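# Move thin-walled cover from holder onto module on base plate

## Task

Lift the cover free of its holder and set it on the base plate so it sits over the module. Its thin walls must not be dented; anything beyond the slightest dent counts as failure. At the end the cover has to stay in place by itself, not because the robot is holding it.

## Robot and tools

Robot: one six-joint arm (UF850-style, joints waist, shoulder, elbow, forearm roll, wrist pitch, wrist roll) with a Robotiq 2F-85 two-finger parallel gripper. There is only one arm, so every motion argument is a single 9-number row.

Frames. The scene frame has its origin on the table top directly under the arm base, +z up, and +y to the left when facing along +x. Positions are in metres. The gripper frame: +z runs out along the fingers, the pads close along y, and a flat block juts about 9 cm toward the gripper's +x and rotates with it. end_effector_position is the point midway between the pads when closed. Closed fingertips reach about 19 mm past it, open ones about 6 mm. Closing pushes the tips roughly 13 mm farther out, so leave that gap above any surface. At long reach the reported hand position can be somewhat off.

The row: [dx, dy, dz, rx, ry, rz, position, force_limit, speed], each a plain number in [-1, 1]. The first six are an offset, not a pose. They are expressed in the gripper's own axes and measured from the gripper pose printed in the most recent result that shows it. If no result in this scene shows it yet, or for a second or later call in the same reply, they are measured from where the robot is when the action begins. Scale: 1.0 equals 0.6 m of translation or 180 degrees; rx, ry, rz form one rotation vector. All zeros drives the hand back to that reference pose; it is not a pause. The last three are absolute gripper settings: position +1 fully open (85 mm), about -0.8 pads touching, -1 close until blocked. force_limit per pad on a 40 mm object: roughly 20 N at -1, 128 N at 0, 235 N at +1 (less on very thin items; a fast close adds up to about 12 N). speed of the gap: roughly 20 mm/s at -1, 85 at 0, 150 at +1.

Tools.
- execute_actions {actions, pictures}: actions holds at most one item. Empty list: just report state. {"rows": [...], "steps": n}: up to 15 rows, n at most 15 (default 15), one row per 1/30 s step, the last row repeated if rows run out; every row is relative to the same reference pose, not to the row before it. {"steps": n} without rows: a wait of up to 300 steps counted from the previous result, reply time included. pictures (boolean) toggles camera images. A refused call sends nothing.
- move {target, speed}: target is one row as above; the hand follows a straight path toward it lasting 0.5 to 10 s (cut off at 10 s). speed is the path's top speed in m/s, 0.002 to 0.5, default 0.25; rotation is capped at twice that in rad/s. Finger settings are sent at the start. The path ignores obstacles, the hand may lag, stray or overshoot the speed (worst near full reach), and a faster move or a target set deeper past contact hits harder. The result adds a move: line: done, off_target, moving, held or fault, plus limits (paced = pose clipped; held = some steps blocked, after which the arm may jump quickly), and the distance to target.
- wait {seconds}: 0 to 10 s with nothing new sent.
- zoom_image {camera, region}: camera cam_high or cam_low; region [x0, y0, x1, y1] in image pixels, origin top-left, at most 504 by 504.
- read_manual {section}: licence texts only ("licences"); no motion.
- finished_scene {scene}: ends and grades the current scene (give its number); irreversible.

Motion details. Each step the commanded pose is clipped to within 70 mm and 16 degrees of the measured pose; the controller favours position over orientation. After an action ends the arm only continues to the last clipped pose, so far targets need follow-up calls; read the pose in the result. Joint ranges (rad): waist -6.283 to 6.283, shoulder -2.304 to 2.304, elbow -4.224 to 0.061, forearm roll -6.283 to 6.283, wrist pitch -2.164 to 2.164, wrist roll -6.283 to 6.283. The mounting block counts as part of the arm for clearance checks.

Result lines. The state gives end_effector_position, end_effector_quat_wxyz and velocities in the scene frame, plus Joint positions. "pose unreachable" means the clearance check altered or blocked the command; HELD flags each affected step. "Hand target" is the pose the controller is currently heading to. object_status: 0 moving, 1 blocked while opening, 2 blocked while closing (a grip), 3 reached the requested position or pads met. A new position value resets it to 0. position_measured is in counts: 3 fully open, about 78 = 60 mm, 130 = 40 mm, 180 = 20 mm, 230 pads together. Stopped fingers keep their place until position changes by at least 0.01; only then do new force_limit or speed apply, so to soften a grip open first. MOTOR HOT appears from 65 °C; at 80 °C an OVER-TEMPERATURE FAULT brakes the arm until it cools. If contact torque hits a joint's load limit (N m: waist 57, shoulder 57, elbow 47.5, forearm roll 25.6, wrist pitch 18, wrist roll 18, held weight included) the arm backs off, freezes for 10 s and drops the rest of the call.

Cameras: cam_high and cam_low, each 504x504, fixed; calibration is given in OpenCV pinhole-plus-radial form and may be off by a few degrees and millimetres.

Cautions: grip the cover with a low force_limit and slow close so its walls are not crushed; approach contacts slowly and do not aim far past a surface; do not let anything drop, slam or leave the table; occasionally a loose object gets nudged by something else, so check it before releasing; open and withdraw so the cover rests on its own.

Each tool is called as name([rows], argument=value, ...), one row to a line, values as JSON.

## Session

execute_actions(actions=[])

Scene clock: 0.00 s of 5600.00 s.
end_effector_position=(+0.5380, -0.1888, +0.3176) position_measured=3 object_status=3 end_effector_quat_wxyz=(+0.140, +0.219, +0.909, +0.326) end_effector_velocity=(-0.000, +0.000, +0.000) end_effector_angular_velocity=(+0.001, -0.000, -0.001)
Joint positions: [-0.623 -0.53  -1.104  1.002 -0.92  -0.956]
Joint velocities: [-0.     0.001  0.001  0.001  0.     0.   ]
Hand target: +0.538, -0.189, +0.318; +0.140, +0.219, +0.909, +0.326

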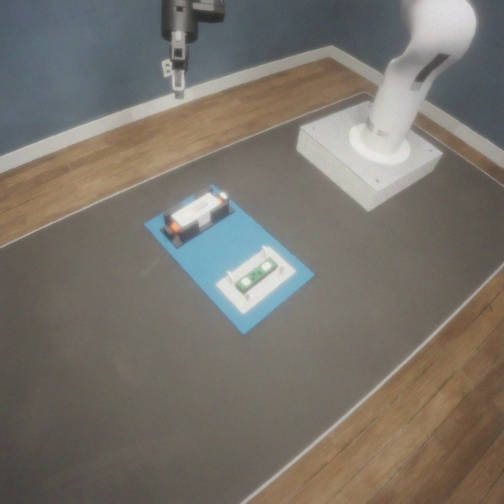

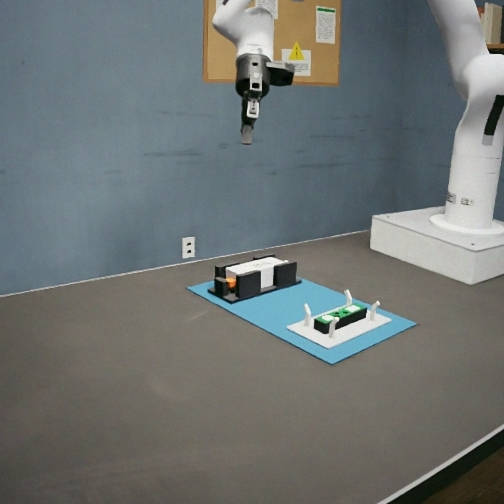

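zoom_image(camera="cam_high", region=[140, 170, 260, 260])

zoom_image(camera="cam_high", region=[200, 235, 320, 325])

zoom_image(camera="cam_low", region=[190, 240, 320, 315])

zoom_image(camera="cam_low", region=[275, 280, 405, 355])

Region (140, 170, 260, 260) of cam_high's 504x504 image, scaled by 4.200, with more detail than that image has; it fills the top 378 rows of this view, and the rest is white.

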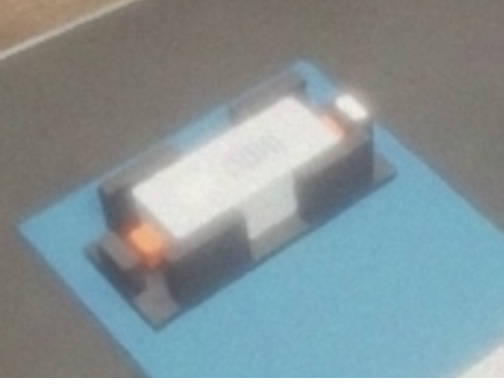

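Region (200, 235, 320, 325) of cam_high's 504x504 image, scaled by 4.200, with more detail than that image has; it fills the top 378 rows of this view, and the rest is white.

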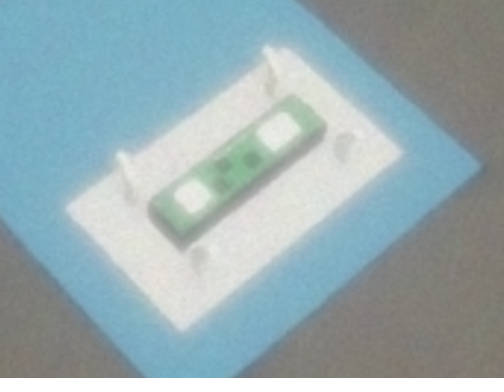

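Region (190, 240, 320, 315) of cam_low's 504x504 image, scaled by 3.877, with more detail than that image has; it fills the top 291 rows of this view, and the rest is white.

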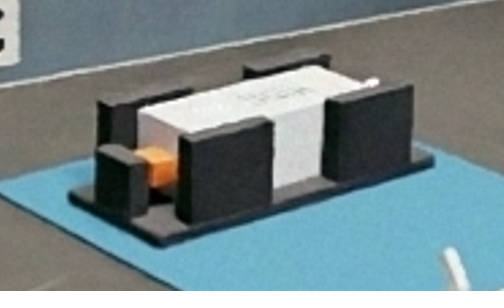

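Region (275, 280, 405, 355) of cam_low's 504x504 image, scaled by 3.877, with more detail than that image has; it fills the top 291 rows of this view, and the rest is white.

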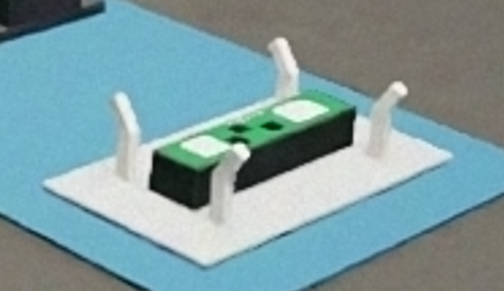

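zoom_image(camera="cam_high", region=[180, 185, 240, 230])

zoom_image(camera="cam_low", region=[240, 245, 310, 290])

zoom_image(camera="cam_low", region=[200, 0, 345, 100])

Region (180, 185, 240, 230) of cam_high's 504x504 image, scaled by 8.400, with more detail than that image has; it fills the top 378 rows of this view, and the rest is white.

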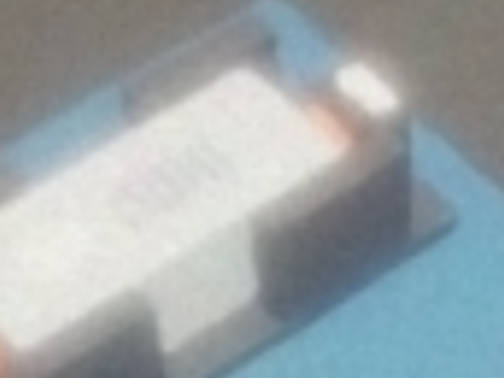

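Region (240, 245, 310, 290) of cam_low's 504x504 image, scaled by 7.200, with more detail than that image has; it fills the top 324 rows of this view, and the rest is white.

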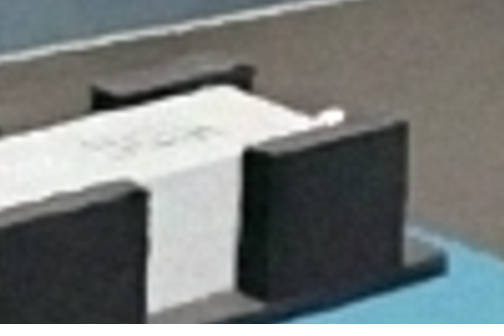

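Region (200, 0, 345, 100) of cam_low's 504x504 image, scaled by 3.476, with more detail than that image has; it fills the top 348 rows of this view, and the rest is white.

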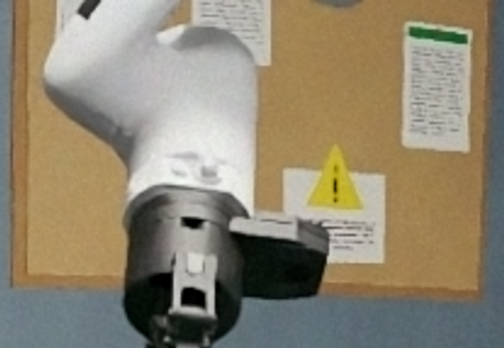

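zoom_image(camera="cam_high", region=[188, 196, 216, 217])

zoom_image(camera="cam_low", region=[246, 256, 278, 272])

Region (188, 196, 216, 217) of cam_high's 504x504 image, scaled by 18.000, with more detail than that image has; it fills the top 378 rows of this view, and the rest is white.

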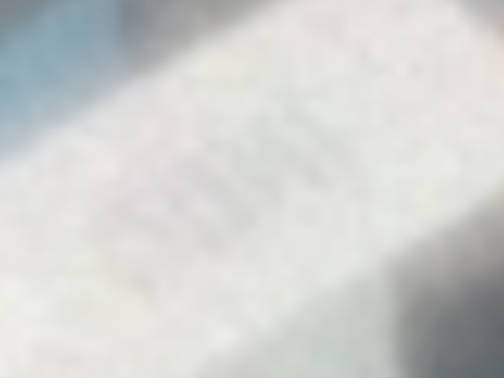

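Region (246, 256, 278, 272) of cam_low's 504x504 image, scaled by 15.750, with more detail than that image has.

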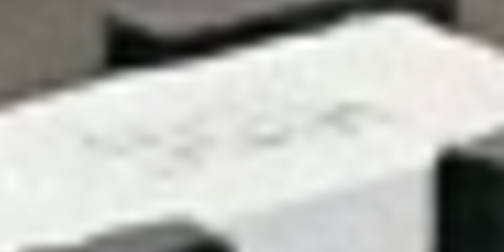

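move(target=[0.0202,-0.1484,0.3075,0.2086,0.1067,-0.1846,1,-1,-1], speed=0.2)

Scene clock: 61.93 s of 5600.00 s.
end_effector_position=(+0.5734, -0.1470, +0.1199) position_measured=3 object_status=3 end_effector_quat_wxyz=(-0.000, -0.067, +0.998, -0.000) end_effector_velocity=(-0.000, +0.000, -0.002) end_effector_angular_velocity=(-0.007, +0.006, +0.001)
Joint positions: [-0.221 -0.835 -1.248  0.044 -0.433 -0.434]
Joint velocities: [ 0.004 -0.004 -0.002 -0.02  -0.001  0.022]
Hand target: +0.573, -0.147, +0.120; -0.001, -0.067, +0.998, -0.000
Off the commanded pose: 0.000 m, 0 deg.
After step 90, 56.20 s passed at rest.
move: done

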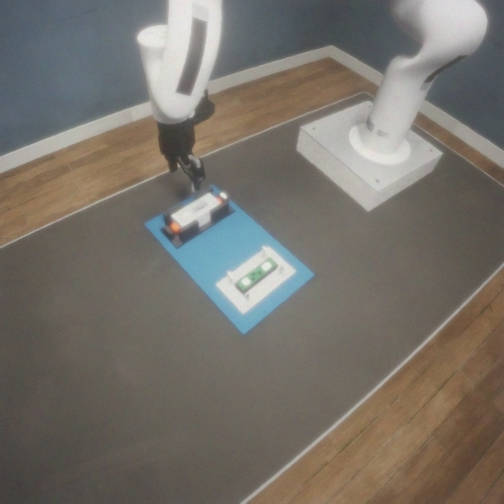

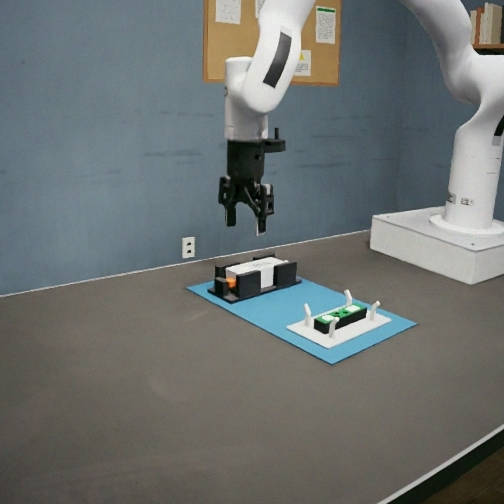

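move(target=[0,0,0.08,0,0,0,1,-1,-1], speed=0.1)

zoom_image(camera="cam_high", region=[150, 150, 250, 250])

zoom_image(camera="cam_low", region=[200, 210, 310, 310])

Scene clock: 73.13 s of 5600.00 s.
end_effector_position=(+0.5737, -0.1471, +0.0723) position_measured=3 object_status=3 end_effector_quat_wxyz=(-0.000, -0.067, +0.998, -0.000) end_effector_velocity=(-0.002, +0.000, -0.003) end_effector_angular_velocity=(+0.001, +0.004, +0.001)
Joint positions: [-0.219 -0.925 -1.271  0.052 -0.364 -0.442]
Joint velocities: [ 0.    -0.004  0.001 -0.001  0.001 -0.   ]
Hand target: +0.573, -0.147, +0.072; -0.000, -0.067, +0.998, -0.000
Off the commanded pose: 0.000 m, 0 deg.
After step 90, 7.37 s passed at rest.
move: done

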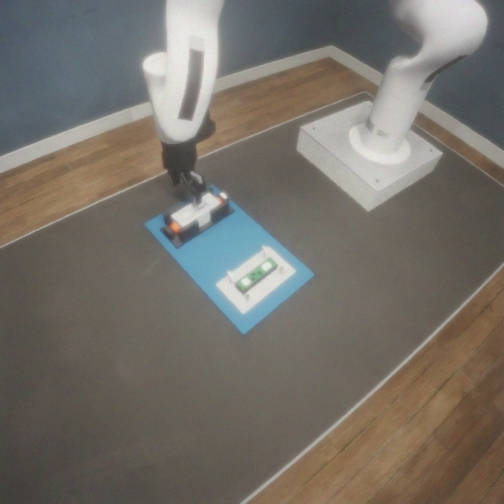

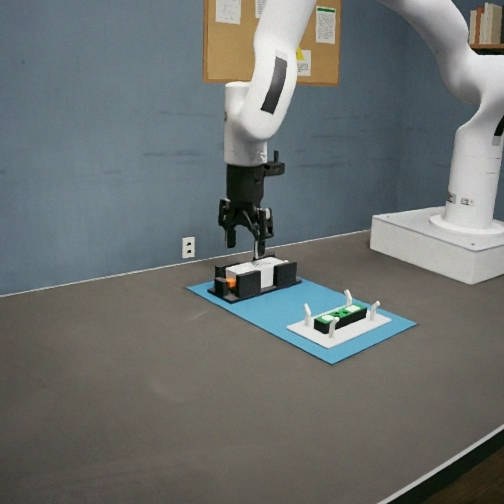

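Region (150, 150, 250, 250) of cam_high's 504x504 image, scaled by 5.040, with more detail than that image has.

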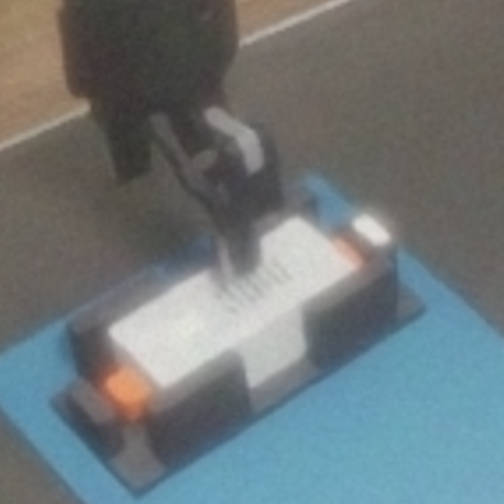

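Region (200, 210, 310, 310) of cam_low's 504x504 image, scaled by 4.582, with more detail than that image has; it fills the top 458 rows of this view, and the rest is white.

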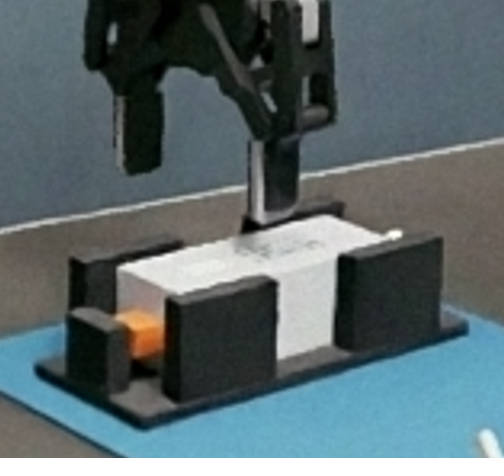

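move(target=[-0.005,0.075,0,0,0,0,1,-1,-1], speed=0.1)

zoom_image(camera="cam_high", region=[150, 150, 250, 250])

zoom_image(camera="cam_low", region=[200, 210, 310, 310])

Scene clock: 98.00 s of 5600.00 s.
end_effector_position=(+0.5707, -0.1023, +0.0722) position_measured=3 object_status=3 end_effector_quat_wxyz=(-0.000, -0.067, +0.998, -0.000) end_effector_velocity=(+0.000, +0.001, +0.000) end_effector_angular_velocity=(+0.000, -0.001, -0.002)
Joint positions: [-0.146 -0.903 -1.227  0.06  -0.341 -0.376]
Joint velocities: [0.002 0.001 0.001 0.001 0.001 0.003]
Hand target: +0.571, -0.102, +0.072; -0.000, -0.067, +0.998, -0.000
Off the commanded pose: 0.000 m, 0 deg.
After step 90, 21.07 s passed at rest.
move: done

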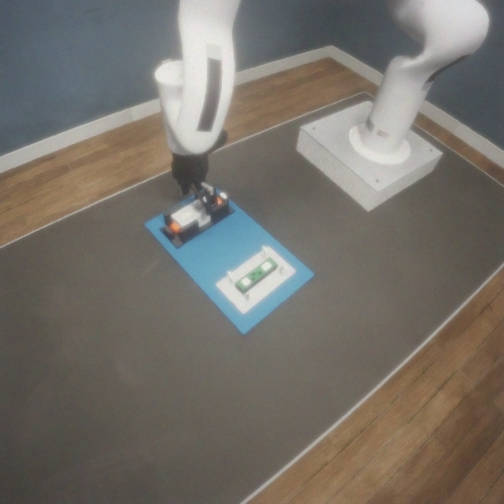

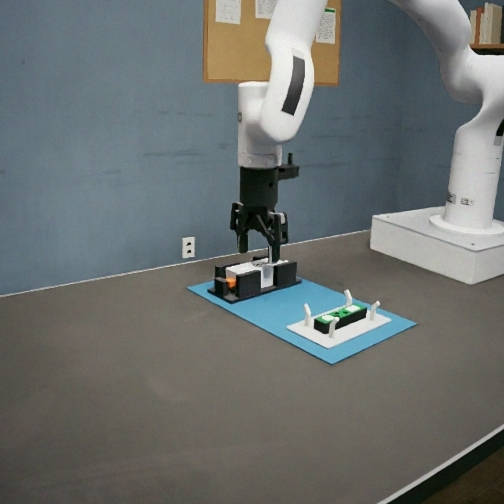

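Region (150, 150, 250, 250) of cam_high's 504x504 image, scaled by 5.040, with more detail than that image has.

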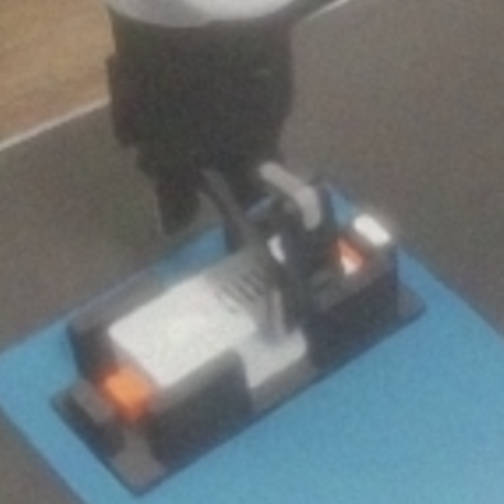

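Region (200, 210, 310, 310) of cam_low's 504x504 image, scaled by 4.582, with more detail than that image has; it fills the top 458 rows of this view, and the rest is white.

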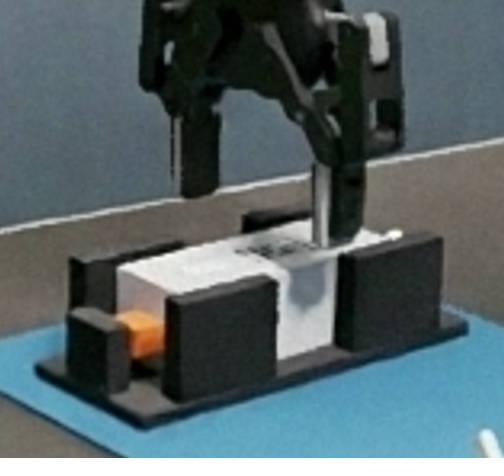

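move(target=[-0.007,-0.008,0.022,0,0,0,1,-1,-1], speed=0.03)

zoom_image(camera="cam_high", region=[150, 150, 250, 250])

zoom_image(camera="cam_low", region=[200, 210, 310, 310])

Scene clock: 114.43 s of 5600.00 s.
end_effector_position=(+0.5755, -0.1065, +0.0591) position_measured=3 object_status=3 end_effector_quat_wxyz=(+0.000, -0.067, +0.998, -0.000) end_effector_velocity=(+0.002, -0.000, +0.000) end_effector_angular_velocity=(-0.000, -0.002, +0.000)
Joint positions: [-0.151 -0.938 -1.254  0.061 -0.333 -0.382]
Joint velocities: [-0.    -0.002 -0.004  0.     0.    -0.001]
Hand target: +0.576, -0.107, +0.059; -0.000, -0.067, +0.998, -0.000
Off the commanded pose: 0.000 m, 0 deg.
After step 90, 12.67 s passed at rest.
move: done

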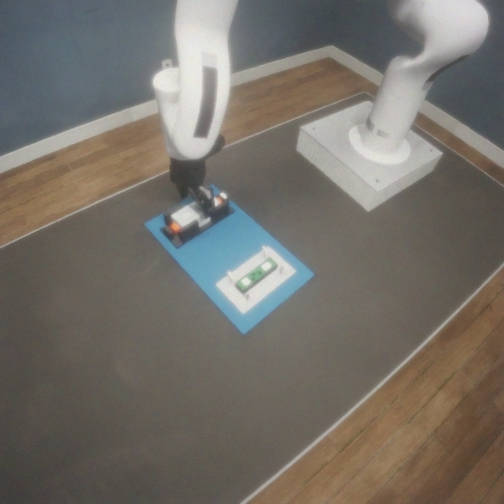

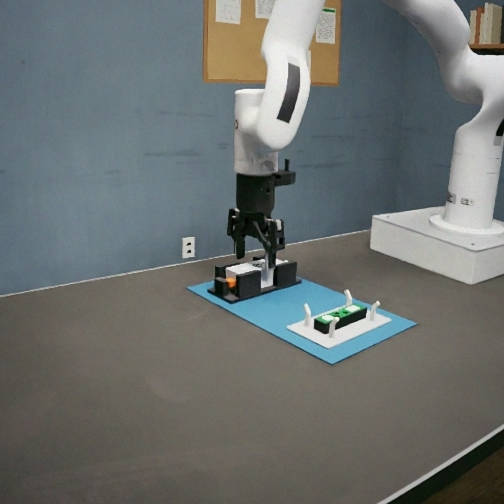

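Region (150, 150, 250, 250) of cam_high's 504x504 image, scaled by 5.040, with more detail than that image has.

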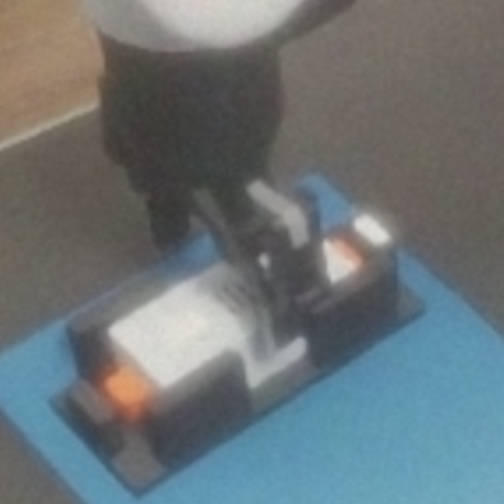

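Region (200, 210, 310, 310) of cam_low's 504x504 image, scaled by 4.582, with more detail than that image has; it fills the top 458 rows of this view, and the rest is white.

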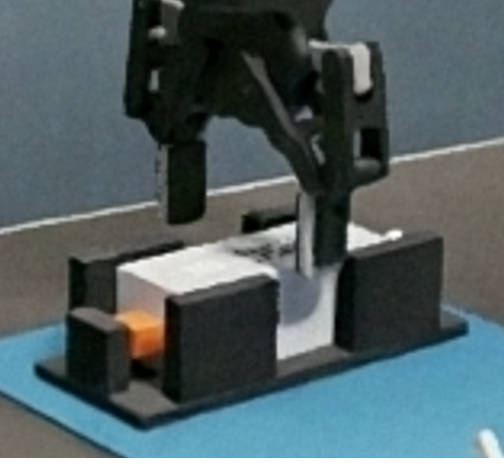

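move(target=[0.006,0,0.022,0,0,0,1,-1,-1], speed=0.02)

zoom_image(camera="cam_high", region=[160, 170, 240, 250])

zoom_image(camera="cam_low", region=[200, 210, 310, 310])

Scene clock: 129.10 s of 5600.00 s.
end_effector_position=(+0.5720, -0.1070, +0.0460) position_measured=3 object_status=3 end_effector_quat_wxyz=(+0.000, -0.067, +0.998, -0.000) end_effector_velocity=(+0.001, -0.000, +0.000) end_effector_angular_velocity=(-0.000, -0.002, +0.000)
Joint positions: [-0.153 -0.959 -1.252  0.065 -0.31  -0.388]
Joint velocities: [-0.     0.    -0.001  0.     0.001 -0.001]
Hand target: +0.572, -0.107, +0.046; +0.000, -0.067, +0.998, -0.000
Off the commanded pose: 0.000 m, 0 deg.
After step 90, 10.73 s passed at rest.
move: done

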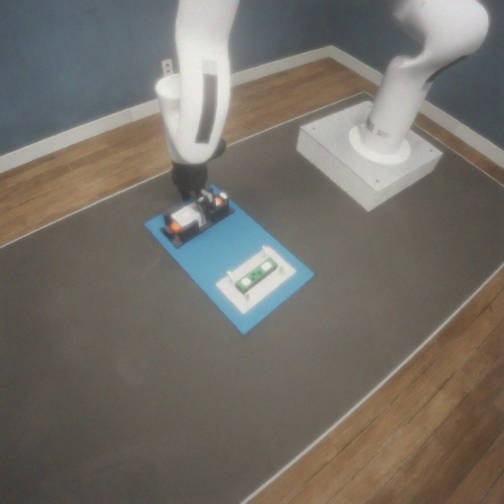

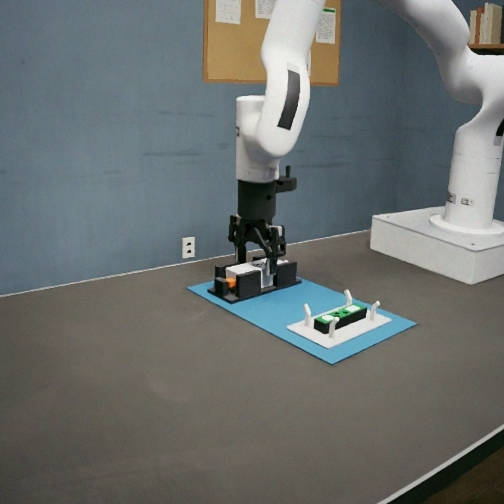

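Region (160, 170, 240, 250) of cam_high's 504x504 image, scaled by 6.300, with more detail than that image has.

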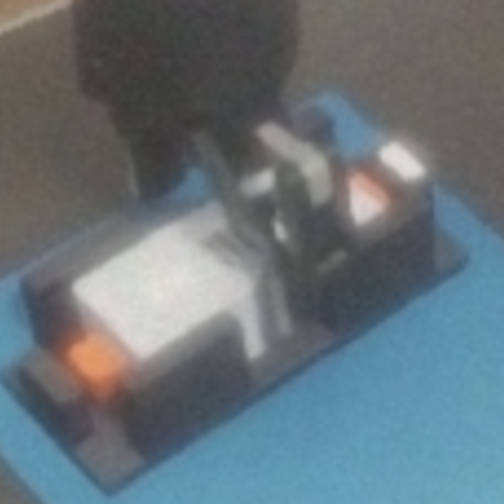

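Region (200, 210, 310, 310) of cam_low's 504x504 image, scaled by 4.582, with more detail than that image has; it fills the top 458 rows of this view, and the rest is white.

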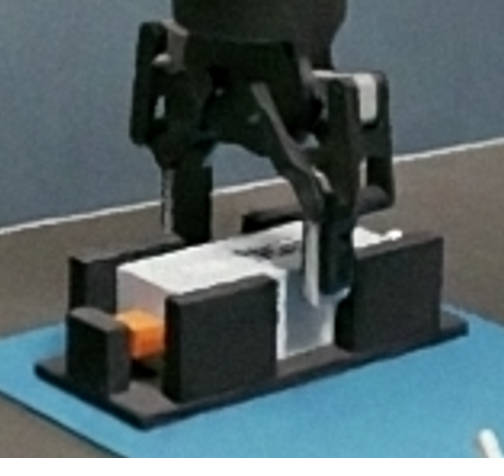

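move(target=[0,0,0,0,0,0,0.5,-1,-1], speed=0.02)

zoom_image(camera="cam_high", region=[160, 170, 240, 250])

zoom_image(camera="cam_low", region=[200, 210, 310, 310])

Scene clock: 137.53 s of 5600.00 s.
end_effector_position=(+0.5720, -0.1070, +0.0460) position_measured=66 object_status=0 end_effector_quat_wxyz=(+0.000, -0.067, +0.998, -0.000) end_effector_velocity=(+0.001, -0.000, +0.000) end_effector_angular_velocity=(-0.001, -0.001, +0.002)
Joint positions: [-0.153 -0.959 -1.252  0.065 -0.31  -0.388]
Joint velocities: [-0.    -0.    -0.001 -0.003  0.     0.   ]
Hand target: +0.572, -0.107, +0.046; +0.000, -0.067, +0.998, -0.000
Off the commanded pose: 0.000 m, 0 deg.
After step 90, 3.93 s passed at rest.
move: done

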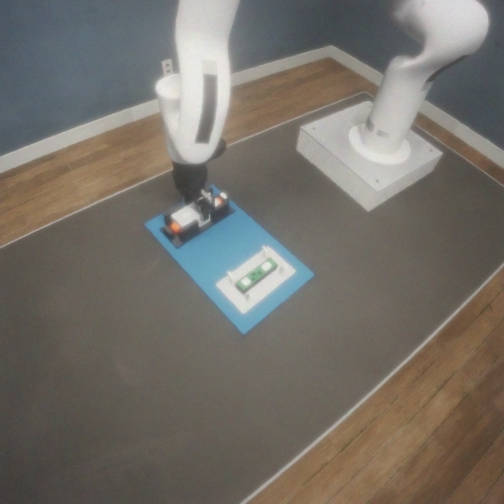

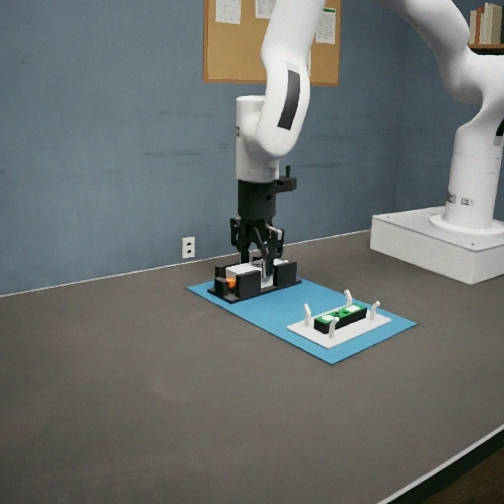

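Region (160, 170, 240, 250) of cam_high's 504x504 image, scaled by 6.300, with more detail than that image has.

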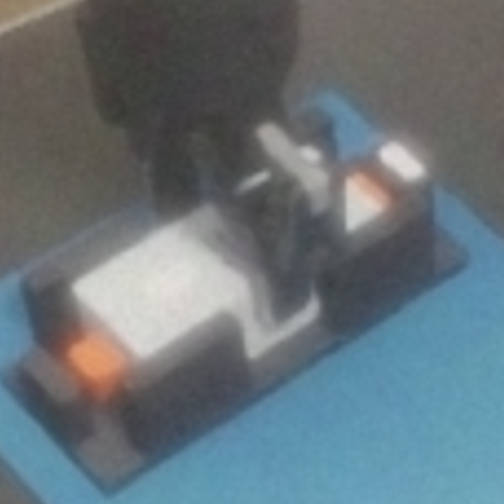

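Region (200, 210, 310, 310) of cam_low's 504x504 image, scaled by 4.582, with more detail than that image has; it fills the top 458 rows of this view, and the rest is white.

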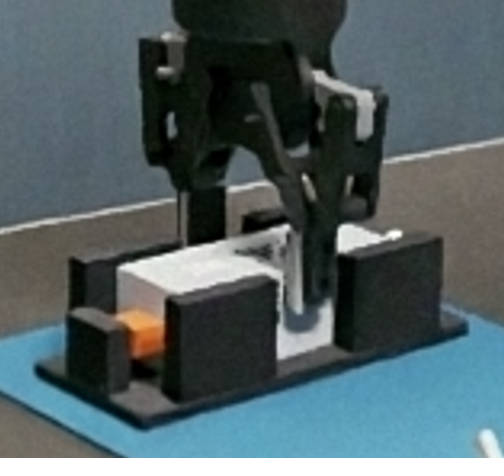

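zoom_image(camera="cam_high", region=[175, 190, 225, 235])

zoom_image(camera="cam_low", region=[230, 240, 290, 295])

Region (175, 190, 225, 235) of cam_high's 504x504 image, scaled by 10.080, with more detail than that image has; it fills the top 454 rows of this view, and the rest is white.

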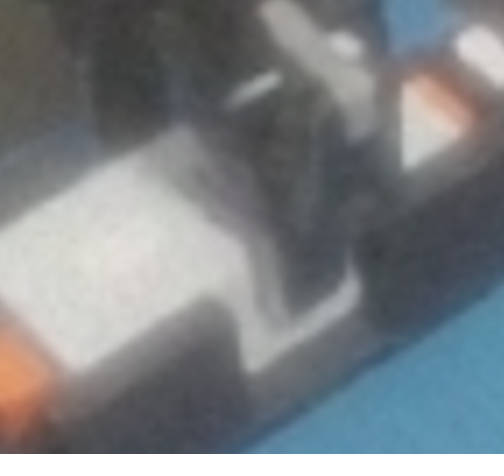

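Region (230, 240, 290, 295) of cam_low's 504x504 image, scaled by 8.400, with more detail than that image has; it fills the top 462 rows of this view, and the rest is white.

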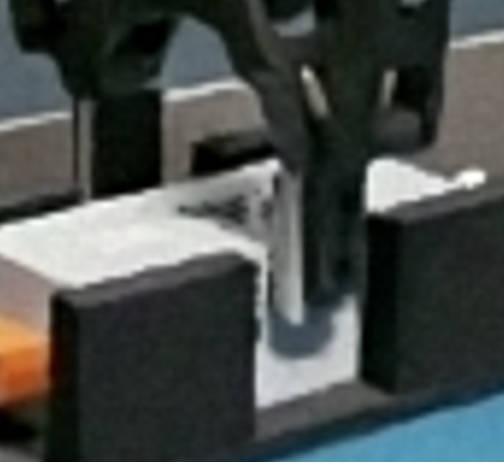

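move(target=[0,0.008,0,0,0,0,0.5,-1,-1], speed=0.01)

zoom_image(camera="cam_high", region=[175, 190, 225, 235])

zoom_image(camera="cam_low", region=[230, 240, 290, 295])

Scene clock: 158.37 s of 5600.00 s.
end_effector_position=(+0.5714, -0.1023, +0.0460) position_measured=66 object_status=3 end_effector_quat_wxyz=(+0.000, -0.067, +0.998, -0.000) end_effector_velocity=(-0.000, +0.000, -0.000) end_effector_angular_velocity=(-0.000, +0.000, -0.000)
Joint positions: [-0.145 -0.957 -1.247  0.066 -0.307 -0.381]
Joint velocities: [ 0.    -0.     0.001 -0.001  0.001  0.001]
Hand target: +0.571, -0.102, +0.046; +0.000, -0.067, +0.998, -0.000
Off the commanded pose: 0.000 m, 0 deg.
After step 90, 17.13 s passed at rest.
move: done

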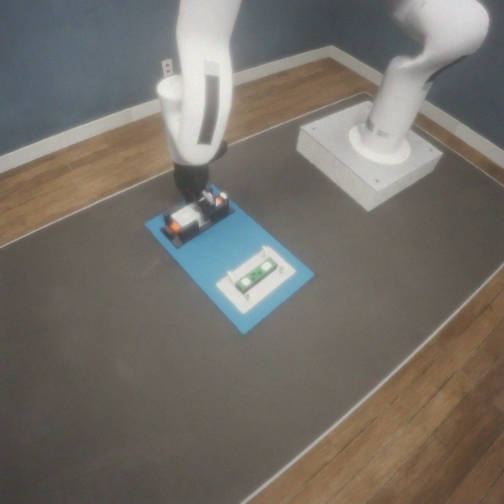

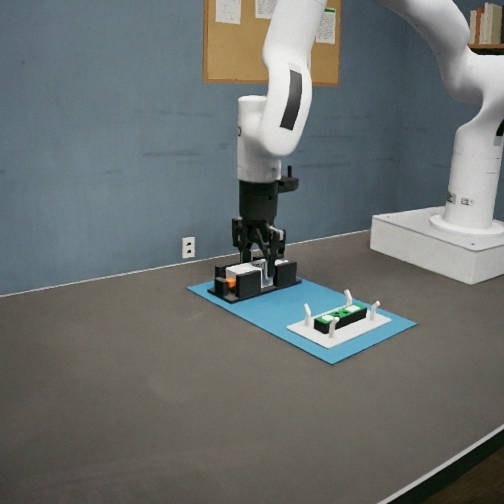

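Region (175, 190, 225, 235) of cam_high's 504x504 image, scaled by 10.080, with more detail than that image has; it fills the top 454 rows of this view, and the rest is white.

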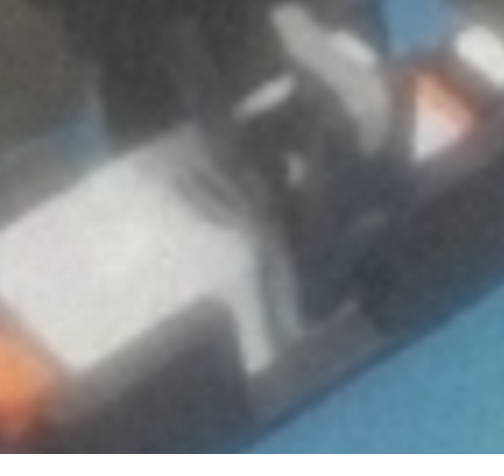

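Region (230, 240, 290, 295) of cam_low's 504x504 image, scaled by 8.400, with more detail than that image has; it fills the top 462 rows of this view, and the rest is white.

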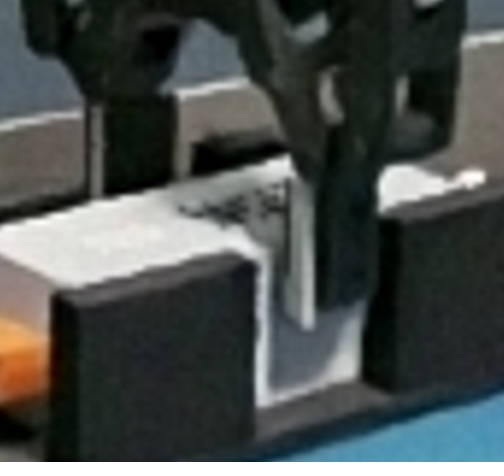

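execute_actions([
  {"rows": [[0,0,0,0,0,0,0.33,-1,-1]], "steps": 15},
], pictures=false)

wait(seconds=0.3)

zoom_image(camera="cam_high", region=[175, 190, 225, 235])

zoom_image(camera="cam_low", region=[230, 240, 290, 295])

Scene clock: 167.10 s of 5600.00 s.
end_effector_position=(+0.5714, -0.1023, +0.0460) position_measured=86 object_status=0 end_effector_quat_wxyz=(+0.000, -0.067, +0.998, -0.000) end_effector_velocity=(+0.000, -0.000, +0.000) end_effector_angular_velocity=(-0.000, -0.001, +0.000)
Joint positions: [-0.145 -0.957 -1.247  0.066 -0.307 -0.381]
Joint velocities: [ 0.  0.  0.  0.  0. -0.]
Hand target: +0.571, -0.102, +0.046; +0.000, -0.067, +0.998, -0.000
Off the commanded pose: 0.000 m, 0 deg.
Steps of this call (steps 1 to 90: nothing new was sent; then 5.23 s passed at rest; steps 91 to 105: all 15 steps of this action). Readings (end_effector_position | what the end effector reports):
91: (+0.5714, -0.1022, +0.0460) | position_measured=66 object_status=0
92: (+0.5714, -0.1023, +0.0460) | position_measured=66 object_status=0
94: (+0.5714, -0.1023, +0.0460) | position_measured=69 object_status=0
98: (+0.5714, -0.1023, +0.0460) | position_measured=75 object_status=0
105: the state above

Scene clock: 167.40 s of 5600.00 s.
end_effector_position=(+0.5714, -0.1023, +0.0460) position_measured=87 object_status=3 end_effector_quat_wxyz=(+0.000, -0.067, +0.998, -0.000) end_effector_velocity=(+0.000, -0.000, +0.001) end_effector_angular_velocity=(-0.000, -0.001, +0.001)
Joint positions: [-0.145 -0.957 -1.247  0.066 -0.307 -0.381]
Joint velocities: [-0.     0.001  0.    -0.001 -0.    -0.   ]
Hand target: +0.571, -0.102, +0.046; +0.000, -0.067, +0.998, -0.000
Off the commanded pose: 0.000 m, 0 deg.
Steps of this call (steps 1 to 9: nothing new was sent). Readings (end_effector_position | what the end effector reports):
1: (+0.5714, -0.1023, +0.0460) | position_measured=87 object_status=0
2: (+0.5714, -0.1023, +0.0460) | position_measured=87 object_status=0
4: (+0.5714, -0.1023, +0.0460) | position_measured=87 object_status=0
8: (+0.5714, -0.1023, +0.0460) | position_measured=87 object_status=3
9: the state above

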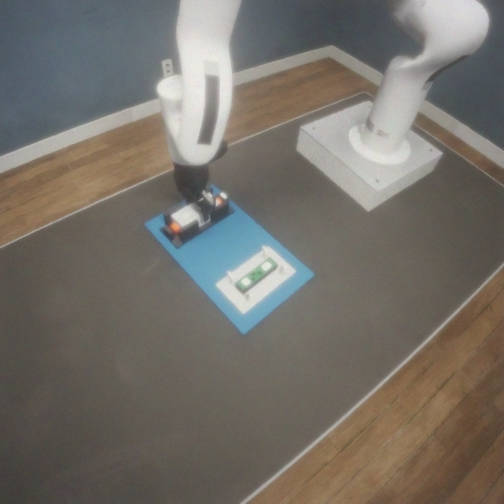

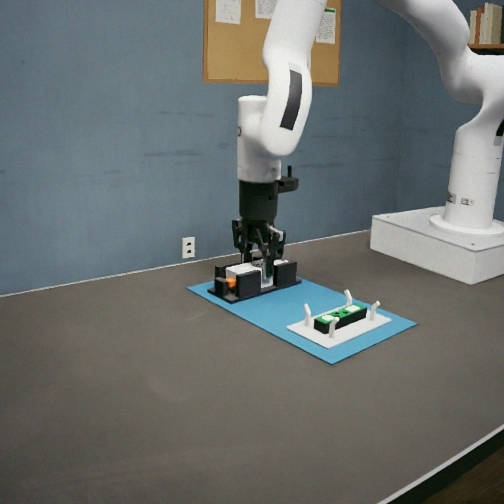

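Region (175, 190, 225, 235) of cam_high's 504x504 image, scaled by 10.080, with more detail than that image has; it fills the top 454 rows of this view, and the rest is white.

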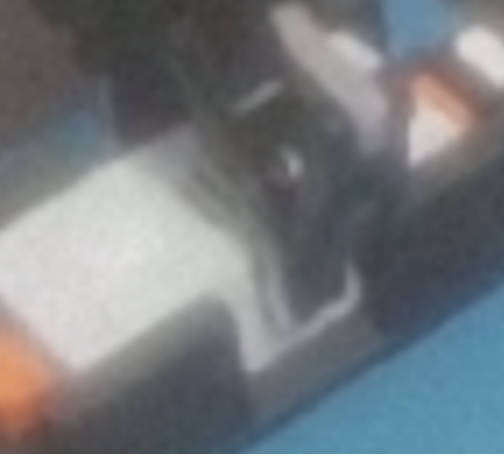

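Region (230, 240, 290, 295) of cam_low's 504x504 image, scaled by 8.400, with more detail than that image has; it fills the top 462 rows of this view, and the rest is white.

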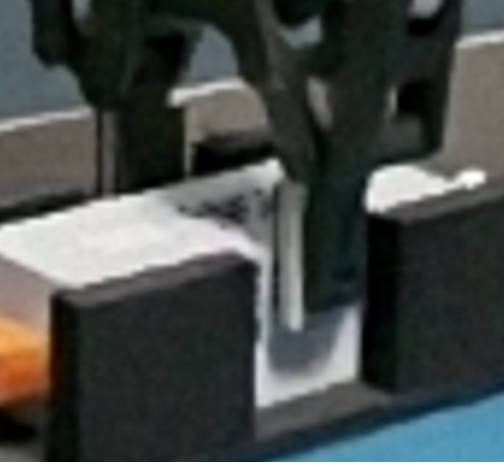

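execute_actions([
  {"rows": [[0,0,0,0,0,0,0.22,-1,-1]], "steps": 15},
])

zoom_image(camera="cam_high", region=[175, 190, 225, 235])

zoom_image(camera="cam_low", region=[230, 240, 290, 295])

Scene clock: 184.43 s of 5600.00 s.
end_effector_position=(+0.5714, -0.1022, +0.0460) position_measured=101 object_status=0 end_effector_quat_wxyz=(+0.000, -0.067, +0.998, -0.000) end_effector_velocity=(+0.001, -0.000, +0.001) end_effector_angular_velocity=(+0.000, -0.002, -0.002)
Joint positions: [-0.145 -0.957 -1.247  0.066 -0.307 -0.381]
Joint velocities: [-0.     0.001 -0.001  0.002 -0.    -0.   ]
Hand target: +0.571, -0.102, +0.046; +0.000, -0.067, +0.998, -0.000
Off the commanded pose: 0.000 m, 0 deg.
Steps of this call (steps 1 to 90: nothing new was sent; then 13.53 s passed at rest; steps 91 to 105: all 15 steps of this action). Readings (end_effector_position | what the end effector reports):
91: (+0.5714, -0.1023, +0.0460) | position_measured=87 object_status=0
92: (+0.5714, -0.1023, +0.0460) | position_measured=87 object_status=0
94: (+0.5714, -0.1023, +0.0460) | position_measured=89 object_status=0
98: (+0.5714, -0.1023, +0.0460) | position_measured=96 object_status=0
105: the state above

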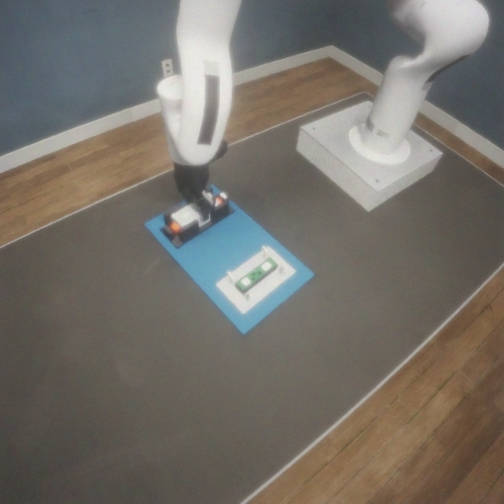

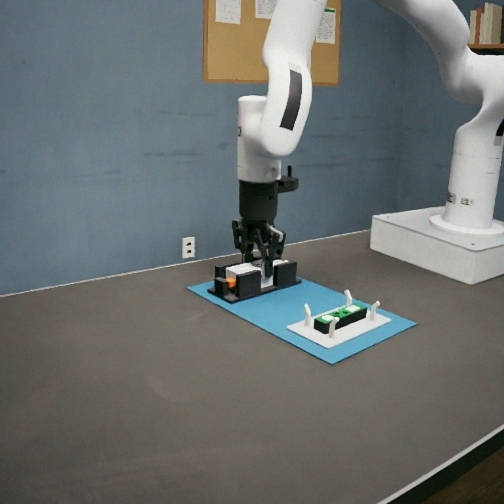

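Region (175, 190, 225, 235) of cam_high's 504x504 image, scaled by 10.080, with more detail than that image has; it fills the top 454 rows of this view, and the rest is white.

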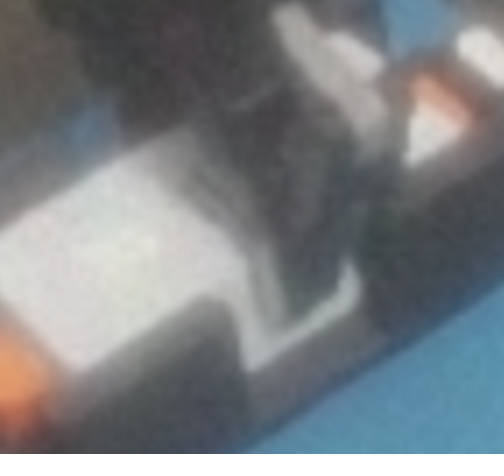

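Region (230, 240, 290, 295) of cam_low's 504x504 image, scaled by 8.400, with more detail than that image has; it fills the top 462 rows of this view, and the rest is white.

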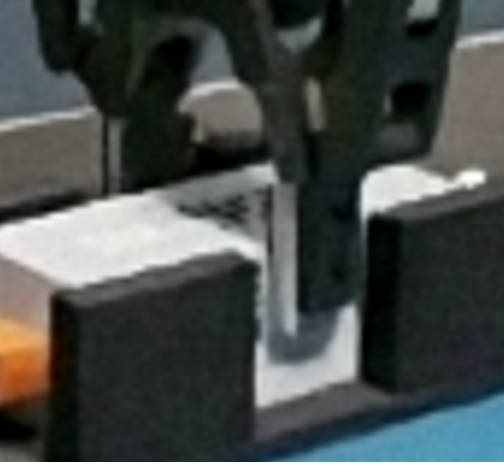

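Still free at ~51 mm. Close gently.

execute_actions([
  {"rows": [[0,0,0,0,0,0,-1,-1,-1]], "steps": 15},
], pictures=false)

wait(seconds=0.5)

zoom_image(camera="cam_low", region=[230, 240, 290, 295])

Scene clock: 190.97 s of 5600.00 s.
end_effector_position=(+0.5713, -0.1019, +0.0462) position_measured=114 object_status=0 end_effector_quat_wxyz=(-0.000, -0.067, +0.998, -0.000) end_effector_velocity=(+0.000, -0.001, -0.001) end_effector_angular_velocity=(-0.000, -0.001, -0.000)
Joint positions: [-0.145 -0.957 -1.247  0.066 -0.308 -0.381]
Joint velocities: [-0.001 -0.001 -0.    -0.     0.002 -0.001]
Hand target: +0.571, -0.102, +0.046; +0.000, -0.067, +0.998, -0.000
Off the commanded pose: 0.000 m, 0 deg.
Steps of this call (steps 1 to 90: nothing new was sent; then 3.03 s passed at rest; steps 91 to 105: all 15 steps of this action). Readings (end_effector_position | what the end effector reports):
91: (+0.5714, -0.1023, +0.0460) | position_measured=101 object_status=0
92: (+0.5714, -0.1023, +0.0460) | position_measured=101 object_status=0
94: (+0.5713, -0.1021, +0.0460) | position_measured=103 object_status=0
98: (+0.5712, -0.1017, +0.0460) | position_measured=110 object_status=0
105: the state above

Scene clock: 191.47 s of 5600.00 s.
end_effector_position=(+0.5713, -0.1022, +0.0460) position_measured=114 object_status=2 end_effector_quat_wxyz=(-0.000, -0.067, +0.998, -0.000) end_effector_velocity=(+0.000, -0.000, -0.000) end_effector_angular_velocity=(-0.001, -0.003, -0.002)
Joint positions: [-0.145 -0.957 -1.247  0.066 -0.307 -0.381]
Joint velocities: [-0.    -0.     0.002  0.001  0.005  0.001]
Hand target: +0.571, -0.102, +0.046; +0.000, -0.067, +0.998, -0.000
Off the commanded pose: 0.000 m, 0 deg.
Steps of this call (steps 1 to 15: nothing new was sent). Readings (end_effector_position | what the end effector reports):
1: (+0.5713, -0.1020, +0.0462) | position_measured=114 object_status=0
2: (+0.5713, -0.1020, +0.0462) | position_measured=114 object_status=2
4: (+0.5713, -0.1020, +0.0461) | position_measured=114 object_status=2
8: (+0.5713, -0.1021, +0.0461) | position_measured=114 object_status=2
15: the state above

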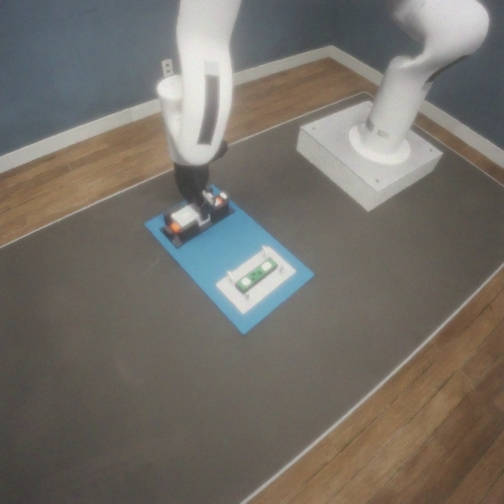

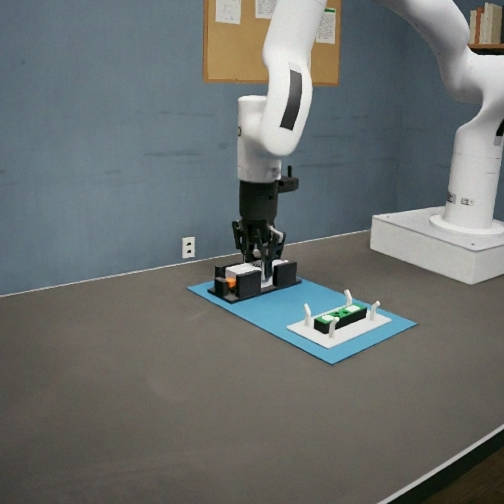

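Region (230, 240, 290, 295) of cam_low's 504x504 image, scaled by 8.400, with more detail than that image has; it fills the top 462 rows of this view, and the rest is white.

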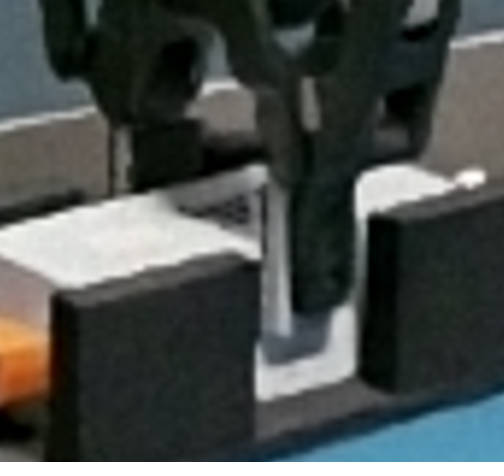

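move(target=[0,0,-0.012,0,0,0,-1,-1,-1], speed=0.008)

zoom_image(camera="cam_low", region=[230, 240, 290, 295])

Scene clock: 198.80 s of 5600.00 s.
end_effector_position=(+0.5712, -0.1022, +0.0532) position_measured=114 object_status=2 end_effector_quat_wxyz=(-0.000, -0.067, +0.998, -0.000) end_effector_velocity=(+0.001, +0.000, +0.000) end_effector_angular_velocity=(+0.000, -0.001, -0.001)
Joint positions: [-0.145 -0.942 -1.241  0.064 -0.317 -0.38 ]
Joint velocities: [ 0.     0.    -0.001  0.001 -0.     0.   ]
Hand target: +0.571, -0.102, +0.053; -0.000, -0.067, +0.998, -0.000
Off the commanded pose: 0.000 m, 0 deg.
After step 90, 3.20 s passed at rest.
move: done

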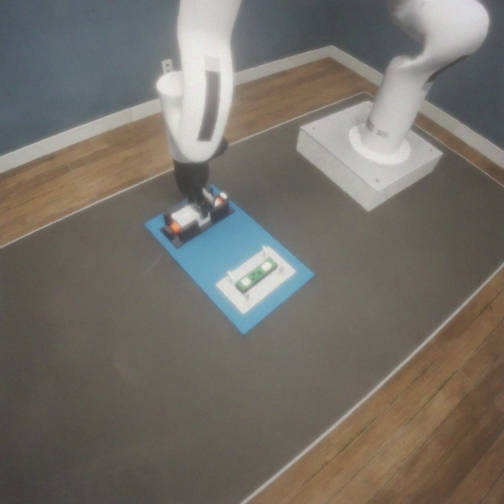

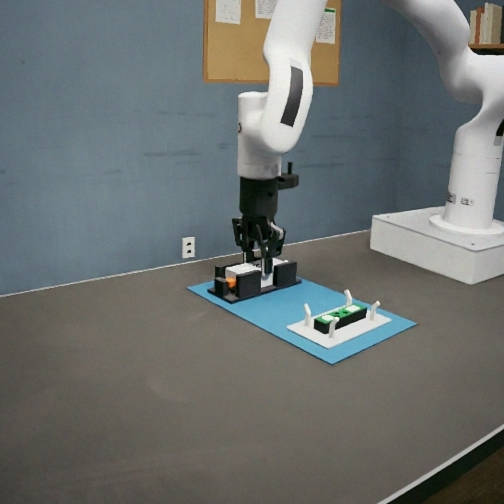

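Region (230, 240, 290, 295) of cam_low's 504x504 image, scaled by 8.400, with more detail than that image has; it fills the top 462 rows of this view, and the rest is white.

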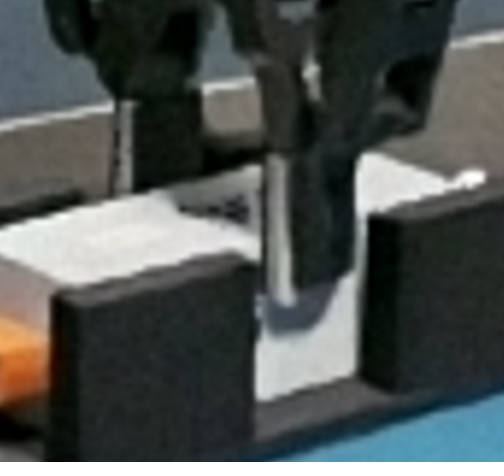

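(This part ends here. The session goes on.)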